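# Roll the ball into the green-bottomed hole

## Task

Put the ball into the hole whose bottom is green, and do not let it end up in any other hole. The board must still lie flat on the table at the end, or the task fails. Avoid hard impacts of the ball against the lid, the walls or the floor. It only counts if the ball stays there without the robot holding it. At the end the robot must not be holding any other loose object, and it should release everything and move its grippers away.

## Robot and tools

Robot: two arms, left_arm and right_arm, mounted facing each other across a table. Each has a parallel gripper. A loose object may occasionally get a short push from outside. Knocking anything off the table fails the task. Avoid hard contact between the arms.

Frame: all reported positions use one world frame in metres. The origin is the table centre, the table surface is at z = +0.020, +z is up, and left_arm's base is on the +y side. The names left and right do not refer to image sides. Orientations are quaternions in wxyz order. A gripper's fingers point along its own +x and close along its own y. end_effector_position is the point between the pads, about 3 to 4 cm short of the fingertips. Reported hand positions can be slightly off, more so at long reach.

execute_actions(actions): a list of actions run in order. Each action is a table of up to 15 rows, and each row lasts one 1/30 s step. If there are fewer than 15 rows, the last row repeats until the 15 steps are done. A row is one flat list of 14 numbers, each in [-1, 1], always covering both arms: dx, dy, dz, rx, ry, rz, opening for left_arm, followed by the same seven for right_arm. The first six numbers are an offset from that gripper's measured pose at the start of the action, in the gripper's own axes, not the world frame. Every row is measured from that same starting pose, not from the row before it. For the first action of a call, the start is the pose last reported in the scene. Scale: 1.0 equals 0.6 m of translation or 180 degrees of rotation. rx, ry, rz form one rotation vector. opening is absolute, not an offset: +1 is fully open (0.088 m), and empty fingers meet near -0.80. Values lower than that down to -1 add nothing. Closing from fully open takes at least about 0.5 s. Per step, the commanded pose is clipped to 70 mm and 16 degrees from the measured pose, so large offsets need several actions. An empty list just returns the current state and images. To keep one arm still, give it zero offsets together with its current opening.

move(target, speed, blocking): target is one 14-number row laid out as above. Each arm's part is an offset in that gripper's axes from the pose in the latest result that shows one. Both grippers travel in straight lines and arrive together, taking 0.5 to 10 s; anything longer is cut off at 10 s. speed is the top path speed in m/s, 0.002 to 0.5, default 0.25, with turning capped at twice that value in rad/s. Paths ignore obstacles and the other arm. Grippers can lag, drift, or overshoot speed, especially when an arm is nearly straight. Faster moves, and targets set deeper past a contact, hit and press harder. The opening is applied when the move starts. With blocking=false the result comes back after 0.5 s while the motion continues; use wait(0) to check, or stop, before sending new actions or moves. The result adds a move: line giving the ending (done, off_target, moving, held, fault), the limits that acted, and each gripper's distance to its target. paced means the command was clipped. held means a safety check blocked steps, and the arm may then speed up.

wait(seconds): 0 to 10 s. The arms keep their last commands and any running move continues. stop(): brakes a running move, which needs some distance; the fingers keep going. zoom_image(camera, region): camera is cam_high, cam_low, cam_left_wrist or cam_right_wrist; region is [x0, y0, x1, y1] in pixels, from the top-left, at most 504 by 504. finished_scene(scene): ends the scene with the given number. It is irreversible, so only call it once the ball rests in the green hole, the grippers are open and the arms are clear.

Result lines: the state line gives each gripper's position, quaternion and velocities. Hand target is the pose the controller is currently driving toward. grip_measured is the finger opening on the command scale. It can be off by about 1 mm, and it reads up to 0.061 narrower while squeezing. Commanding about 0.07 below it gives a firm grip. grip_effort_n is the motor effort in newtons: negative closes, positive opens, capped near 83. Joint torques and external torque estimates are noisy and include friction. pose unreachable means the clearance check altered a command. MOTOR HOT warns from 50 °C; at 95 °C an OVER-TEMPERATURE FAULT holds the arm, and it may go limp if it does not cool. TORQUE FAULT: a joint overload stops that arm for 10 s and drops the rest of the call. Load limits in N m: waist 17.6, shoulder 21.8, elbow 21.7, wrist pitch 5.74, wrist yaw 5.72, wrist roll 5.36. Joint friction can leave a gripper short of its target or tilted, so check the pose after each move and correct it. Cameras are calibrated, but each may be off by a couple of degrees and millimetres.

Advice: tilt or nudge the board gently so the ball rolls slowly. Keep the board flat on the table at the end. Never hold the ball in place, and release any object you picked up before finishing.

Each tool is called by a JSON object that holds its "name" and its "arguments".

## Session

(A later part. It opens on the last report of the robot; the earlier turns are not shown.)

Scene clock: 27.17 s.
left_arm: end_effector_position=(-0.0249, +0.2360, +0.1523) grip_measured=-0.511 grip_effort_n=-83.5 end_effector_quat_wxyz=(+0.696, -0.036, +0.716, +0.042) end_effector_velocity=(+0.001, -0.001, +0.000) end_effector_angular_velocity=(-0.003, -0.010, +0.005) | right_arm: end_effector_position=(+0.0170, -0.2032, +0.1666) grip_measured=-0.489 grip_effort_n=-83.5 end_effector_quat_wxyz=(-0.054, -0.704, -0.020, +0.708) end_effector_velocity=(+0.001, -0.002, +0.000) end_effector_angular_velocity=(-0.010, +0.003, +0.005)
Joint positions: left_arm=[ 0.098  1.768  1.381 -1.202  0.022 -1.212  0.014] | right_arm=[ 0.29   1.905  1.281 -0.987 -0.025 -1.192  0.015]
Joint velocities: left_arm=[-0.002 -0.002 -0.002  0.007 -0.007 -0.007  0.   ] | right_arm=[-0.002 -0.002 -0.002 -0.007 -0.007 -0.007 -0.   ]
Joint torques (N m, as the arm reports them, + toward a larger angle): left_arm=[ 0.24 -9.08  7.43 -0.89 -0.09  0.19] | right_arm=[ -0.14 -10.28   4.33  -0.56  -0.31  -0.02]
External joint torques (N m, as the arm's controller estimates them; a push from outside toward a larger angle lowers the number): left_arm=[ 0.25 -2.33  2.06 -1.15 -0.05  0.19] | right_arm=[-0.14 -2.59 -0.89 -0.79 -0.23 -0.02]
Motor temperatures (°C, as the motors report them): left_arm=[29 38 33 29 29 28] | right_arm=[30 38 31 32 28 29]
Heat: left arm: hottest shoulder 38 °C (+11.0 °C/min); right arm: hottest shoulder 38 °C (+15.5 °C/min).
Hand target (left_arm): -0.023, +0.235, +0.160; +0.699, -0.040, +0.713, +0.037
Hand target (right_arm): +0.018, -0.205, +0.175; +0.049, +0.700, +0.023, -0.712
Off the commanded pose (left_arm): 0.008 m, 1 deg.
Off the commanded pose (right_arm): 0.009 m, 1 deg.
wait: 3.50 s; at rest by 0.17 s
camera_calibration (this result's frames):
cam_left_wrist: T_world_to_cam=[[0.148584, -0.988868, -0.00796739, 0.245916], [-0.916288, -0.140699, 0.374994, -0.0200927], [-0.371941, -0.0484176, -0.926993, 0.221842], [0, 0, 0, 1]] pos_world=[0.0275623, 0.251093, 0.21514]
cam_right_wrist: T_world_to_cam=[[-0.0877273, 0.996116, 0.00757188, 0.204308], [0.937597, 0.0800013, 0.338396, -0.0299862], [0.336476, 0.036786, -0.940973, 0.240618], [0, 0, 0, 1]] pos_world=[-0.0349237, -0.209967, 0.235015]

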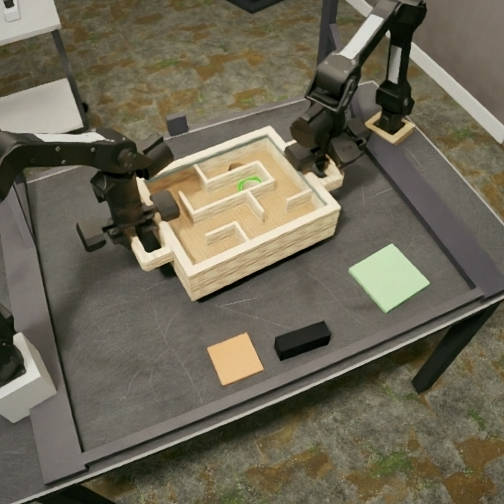

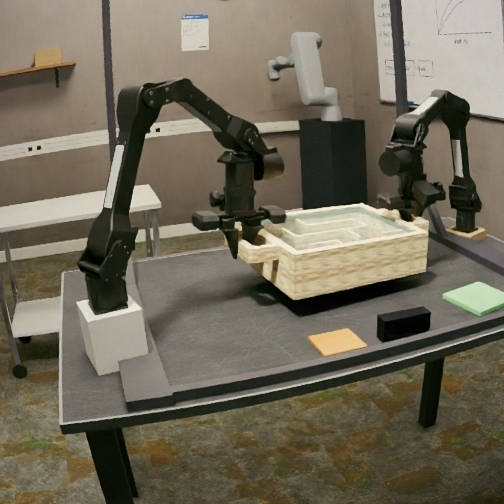

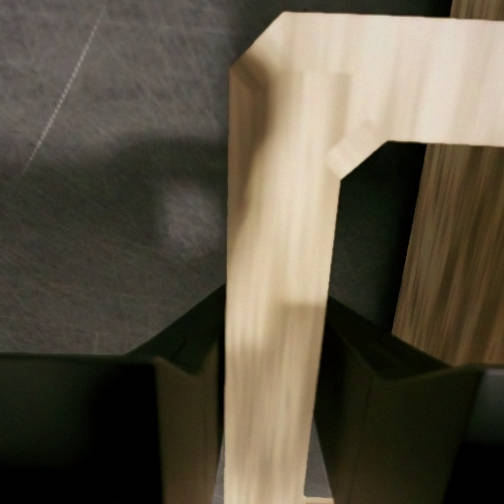

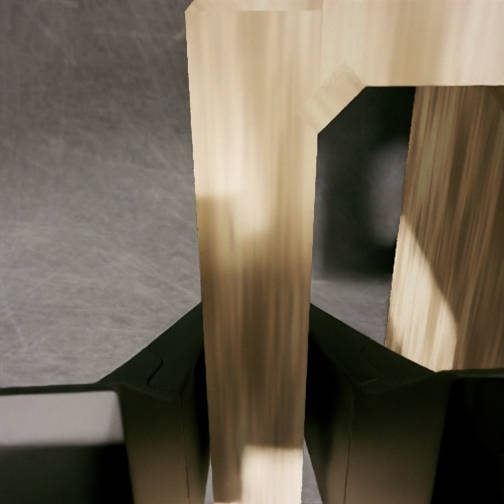

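{"name": "move", "arguments": {"target": [0.066,0,0,0,-0.012,0,-0.8,0.087,0,0,0,0,-0.018,-0.8], "speed": 0.025}}

{"name": "move", "arguments": {"target": [0,0,0,0,0,0,0.4,0,0,0,0,0,0,0.4]}}

{"name": "move", "arguments": {"target": [-0.15,0.03,0,0,0,0,0.4,-0.15,0.03,0,0,0,0,0.4]}}

{"name": "finished_scene", "arguments": {"scene": 2}}

Scene clock: 32.40 s.
left_arm: end_effector_position=(-0.0261, +0.2351, +0.1120) grip_measured=-0.511 grip_effort_n=-83.5 end_effector_quat_wxyz=(+0.707, -0.036, +0.705, +0.043) end_effector_velocity=(-0.001, +0.004, -0.001) end_effector_angular_velocity=(+0.021, -0.015, -0.000) | right_arm: end_effector_position=(+0.0174, -0.2040, +0.1147) grip_measured=-0.489 grip_effort_n=-83.5 end_effector_quat_wxyz=(-0.033, -0.703, -0.041, +0.710) end_effector_velocity=(-0.000, -0.004, -0.003) end_effector_angular_velocity=(-0.010, +0.003, +0.010)
Joint positions: left_arm=[ 0.08   1.794  1.249 -1.033 -0.006 -1.231  0.014] | right_arm=[ 0.3    1.955  1.119 -0.72  -0.004 -1.183  0.015]
Joint velocities: left_arm=[-0.007 -0.002 -0.007 -0.007 -0.022 -0.007 -0.   ] | right_arm=[ 0.002  0.002 -0.012  0.007 -0.007 -0.007  0.   ]
Joint torques (N m, as the arm reports them, + toward a larger angle): left_arm=[-0.14 -8.89  4.46  0.29 -0.36  0.  ] | right_arm=[ 0.14 -7.62  4.08  0.16 -0.09  0.17]
External joint torques (N m, as the arm's controller estimates them; a push from outside toward a larger angle lowers the number): left_arm=[-0.11 -2.06 -0.72  0.03 -0.31 -0.01] | right_arm=[ 0.1  -0.04 -0.68 -0.15 -0.02  0.17]
Motor temperatures (°C, as the motors report them): left_arm=[29 39 33 29 29 28] | right_arm=[30 39 31 32 28 29]
Heat: left arm: hottest shoulder 39 °C (+11.1 °C/min); right arm: hottest shoulder 39 °C (+14.8 °C/min).
Hand target (left_arm): -0.026, +0.236, +0.113; +0.710, -0.036, +0.702, +0.043
Hand target (right_arm): +0.017, -0.206, +0.114; +0.034, +0.703, +0.040, -0.709
Off the commanded pose (left_arm): 0.001 m, 0 deg.
Off the commanded pose (right_arm): 0.002 m, 0 deg.
move: done
camera_calibration (this result's frames):
cam_left_wrist: T_world_to_cam=[[0.149194, -0.988787, -0.00641429, 0.2447], [-0.927302, -0.142163, 0.346266, -0.00296086], [-0.343295, -0.0457128, -0.938115, 0.185342], [0, 0, 0, 1]] pos_world=[0.0243736, 0.250007, 0.176467]
cam_right_wrist: T_world_to_cam=[[-0.088109, 0.993908, 0.0662077, 0.198304], [0.939948, 0.0609546, 0.335832, -0.0163428], [0.32975, 0.0918216, -0.939592, 0.202814], [0, 0, 0, 1]] pos_world=[-0.0340442, -0.214722, 0.182921]

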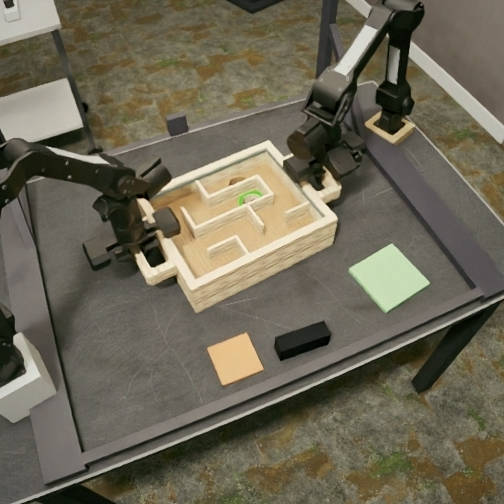

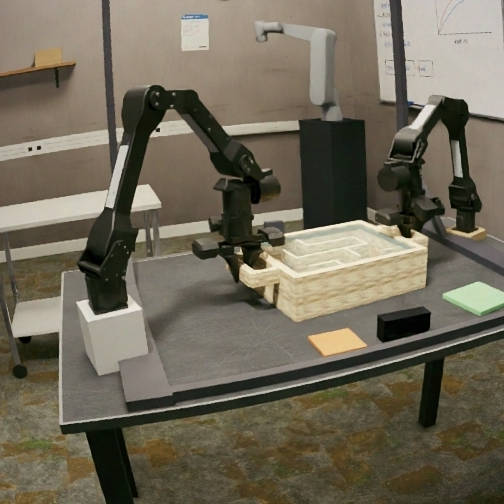

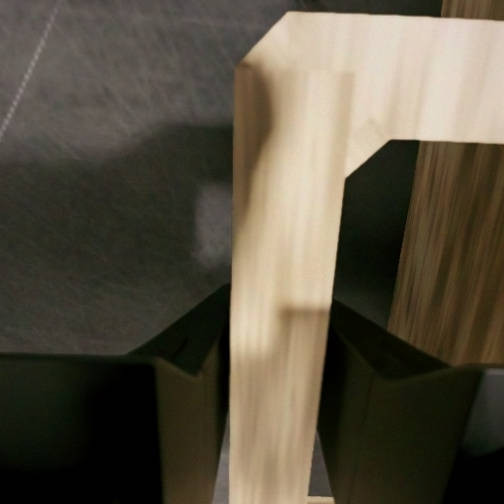

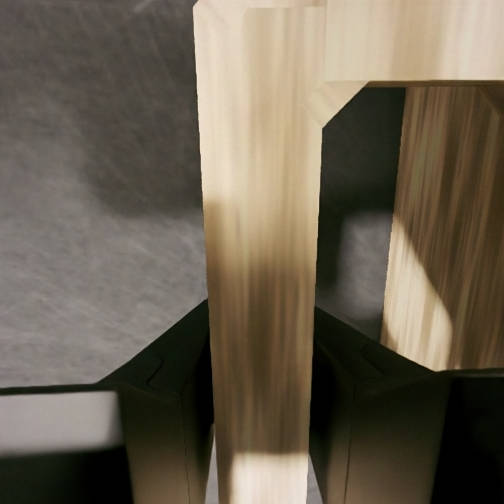

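Scene clock: 33.17 s.
left_arm: end_effector_position=(-0.0261, +0.2351, +0.1119) grip_measured=+0.395 grip_effort_n=16.5 end_effector_quat_wxyz=(+0.707, -0.036, +0.705, +0.043) end_effector_velocity=(-0.000, +0.006, +0.000) end_effector_angular_velocity=(+0.029, -0.010, +0.005) | right_arm: end_effector_position=(+0.0175, -0.2040, +0.1146) grip_measured=+0.395 grip_effort_n=15.6 end_effector_quat_wxyz=(-0.033, -0.703, -0.041, +0.710) end_effector_velocity=(+0.002, -0.001, +0.000) end_effector_angular_velocity=(-0.010, +0.003, +0.000)
Joint positions: left_arm=[ 0.08   1.794  1.249 -1.033 -0.007 -1.231  0.058] | right_arm=[ 0.3    1.956  1.119 -0.72  -0.004 -1.183  0.058]
Joint velocities: left_arm=[-0.002 -0.002 -0.002 -0.022 -0.022 -0.007  0.001] | right_arm=[-0.007 -0.002 -0.002 -0.007 -0.007 -0.007  0.001]
Joint torques (N m, as the arm reports them, + toward a larger angle): left_arm=[-0.03 -8.12  4.89  0.32 -0.07  0.02] | right_arm=[-0.06 -7.45  4.21  0.32 -0.11 -0.05]
External joint torques (N m, as the arm's controller estimates them; a push from outside toward a larger angle lowers the number): left_arm=[-0.03 -1.33 -0.28  0.08  0.    0.03] | right_arm=[-0.05  0.2  -0.59  0.01 -0.05 -0.05]
Motor temperatures (°C, as the motors report them): left_arm=[29 39 33 29 29 28] | right_arm=[30 39 31 32 28 29]
Heat: left arm: hottest shoulder 39 °C (+10.9 °C/min); right arm: hottest shoulder 39 °C (+14.5 °C/min).
Hand target (left_arm): -0.026, +0.235, +0.112; +0.707, -0.036, +0.705, +0.043
Hand target (right_arm): +0.017, -0.204, +0.115; +0.034, +0.703, +0.041, -0.710
Off the commanded pose (left_arm): 0.000 m, 0 deg.
Off the commanded pose (right_arm): 0.000 m, 0 deg.
move: done
camera_calibration (this result's frames):
cam_left_wrist: T_world_to_cam=[[0.149194, -0.988786, -0.00652762, 0.244756], [-0.927422, -0.142218, 0.345924, -0.00283765], [-0.342973, -0.0455557, -0.93824, 0.185257], [0, 0, 0, 1]] pos_world=[0.0243905, 0.250048, 0.176395]
cam_right_wrist: T_world_to_cam=[[-0.0877535, 0.993986, 0.0655045, 0.198464], [0.939851, 0.0608231, 0.336127, -0.0164168], [0.330121, 0.0910607, -0.939536, 0.202602], [0, 0, 0, 1]] pos_world=[-0.034038, -0.214721, 0.18287]

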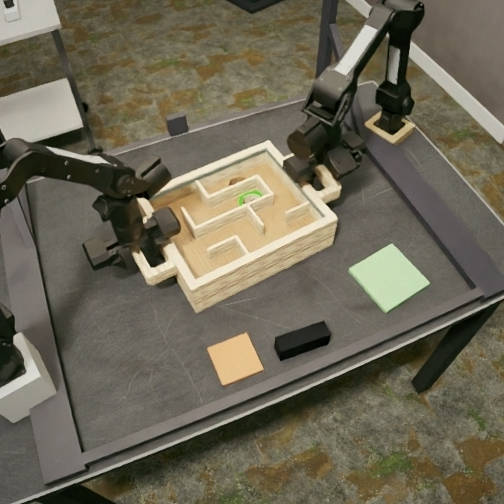

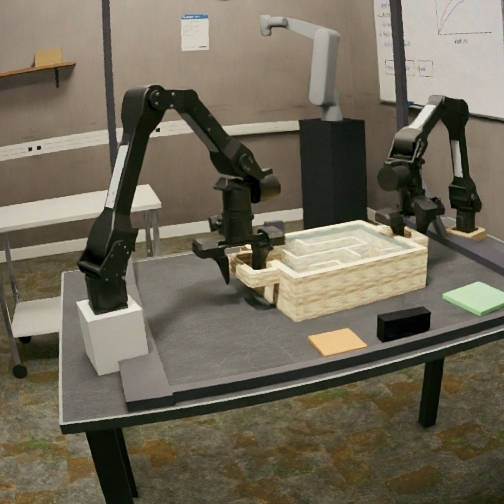

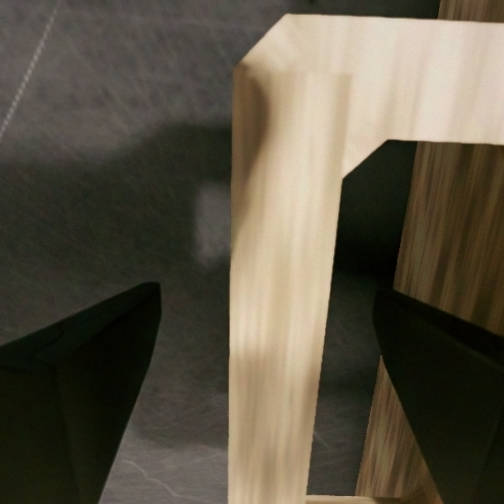

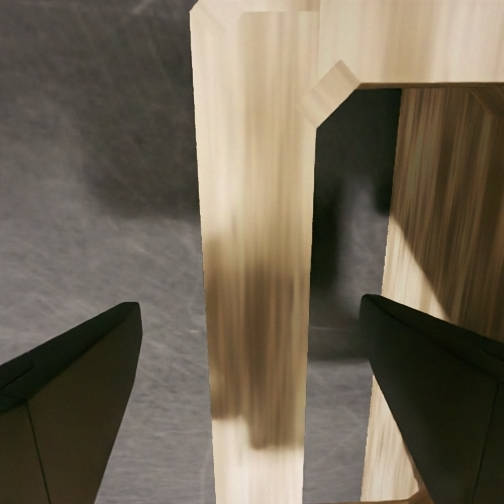

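Scene clock: 34.17 s.
left_arm: end_effector_position=(-0.0298, +0.2530, +0.1977) grip_measured=+0.397 grip_effort_n=16.5 end_effector_quat_wxyz=(+0.705, -0.032, +0.707, +0.047) end_effector_velocity=(-0.003, +0.002, +0.003) end_effector_angular_velocity=(+0.008, +0.012, -0.010) | right_arm: end_effector_position=(+0.0227, -0.2243, +0.1985) grip_measured=+0.397 grip_effort_n=15.6 end_effector_quat_wxyz=(-0.038, -0.705, -0.035, +0.707) end_effector_velocity=(+0.001, -0.002, +0.002) end_effector_angular_velocity=(-0.014, +0.000, +0.005)
Joint positions: left_arm=[ 0.094  1.692  1.473 -1.371 -0.007 -1.217  0.058] | right_arm=[ 0.316  1.76   1.228 -1.042 -0.004 -1.166  0.058]
Joint velocities: left_arm=[-0.002 -0.002  0.007 -0.022  0.007  0.007  0.   ] | right_arm=[-0.002 -0.002  0.007 -0.022 -0.007 -0.007 -0.001]
Joint torques (N m, as the arm reports them, + toward a larger angle): left_arm=[ 0.23 -8.04  6.38  0.16 -0.08  0.15] | right_arm=[ 0.4  -7.85  5.54  0.14 -0.05  0.1 ]
External joint torques (N m, as the arm's controller estimates them; a push from outside toward a larger angle lowers the number): left_arm=[ 0.24 -1.75  0.96 -0.08 -0.02  0.15] | right_arm=[ 0.4  -1.03  0.1  -0.15  0.01  0.1 ]
Motor temperatures (°C, as the motors report them): left_arm=[29 39 33 29 29 28] | right_arm=[30 39 31 32 28 29]
Heat: left arm: hottest shoulder 39 °C (+10.5 °C/min); right arm: hottest shoulder 39 °C (+14.0 °C/min).
Hand target (left_arm): -0.028, +0.252, +0.202; +0.707, -0.036, +0.705, +0.042
Hand target (right_arm): +0.021, -0.223, +0.204; +0.033, +0.703, +0.041, -0.710
Off the commanded pose (left_arm): 0.005 m, 1 deg.
Off the commanded pose (right_arm): 0.007 m, 1 deg.
move: done
camera_calibration (this result's frames):
cam_left_wrist: T_world_to_cam=[[0.149877, -0.988531, -0.0185513, 0.265837], [-0.925297, -0.146851, 0.349656, -0.0328818], [-0.34837, -0.0352398, -0.936694, 0.262162], [0, 0, 0, 1]] pos_world=[0.0210614, 0.267198, 0.261995]
cam_right_wrist: T_world_to_cam=[[-0.0870788, 0.994943, 0.0500588, 0.216866], [0.937199, 0.0647813, 0.342725, -0.0486826], [0.337749, 0.0767592, -0.938101, 0.277833], [0, 0, 0, 1]] pos_world=[-0.029328, -0.233942, 0.266464]

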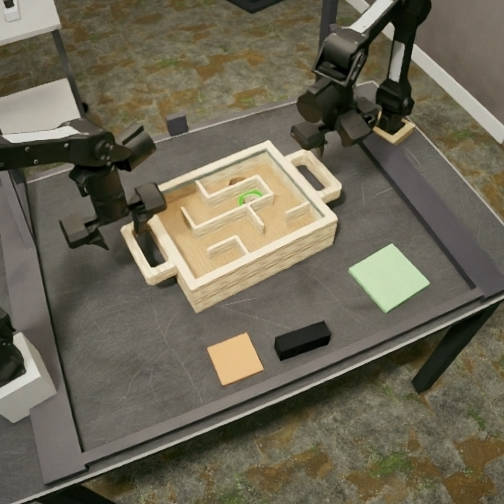

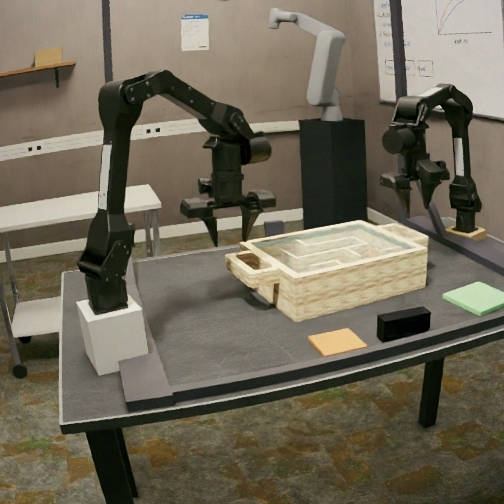

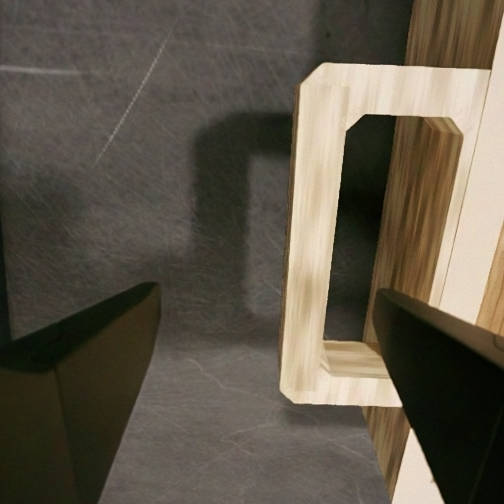

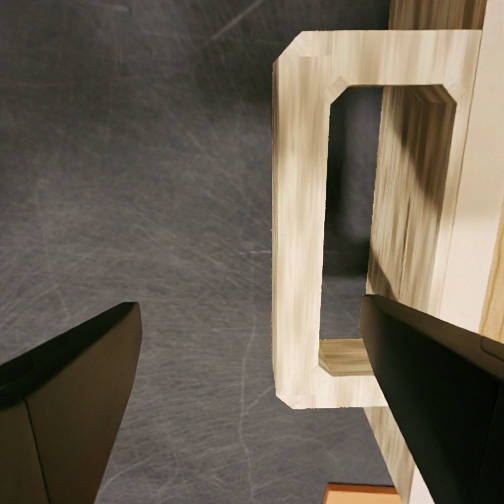

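The scene is finished: the task was done.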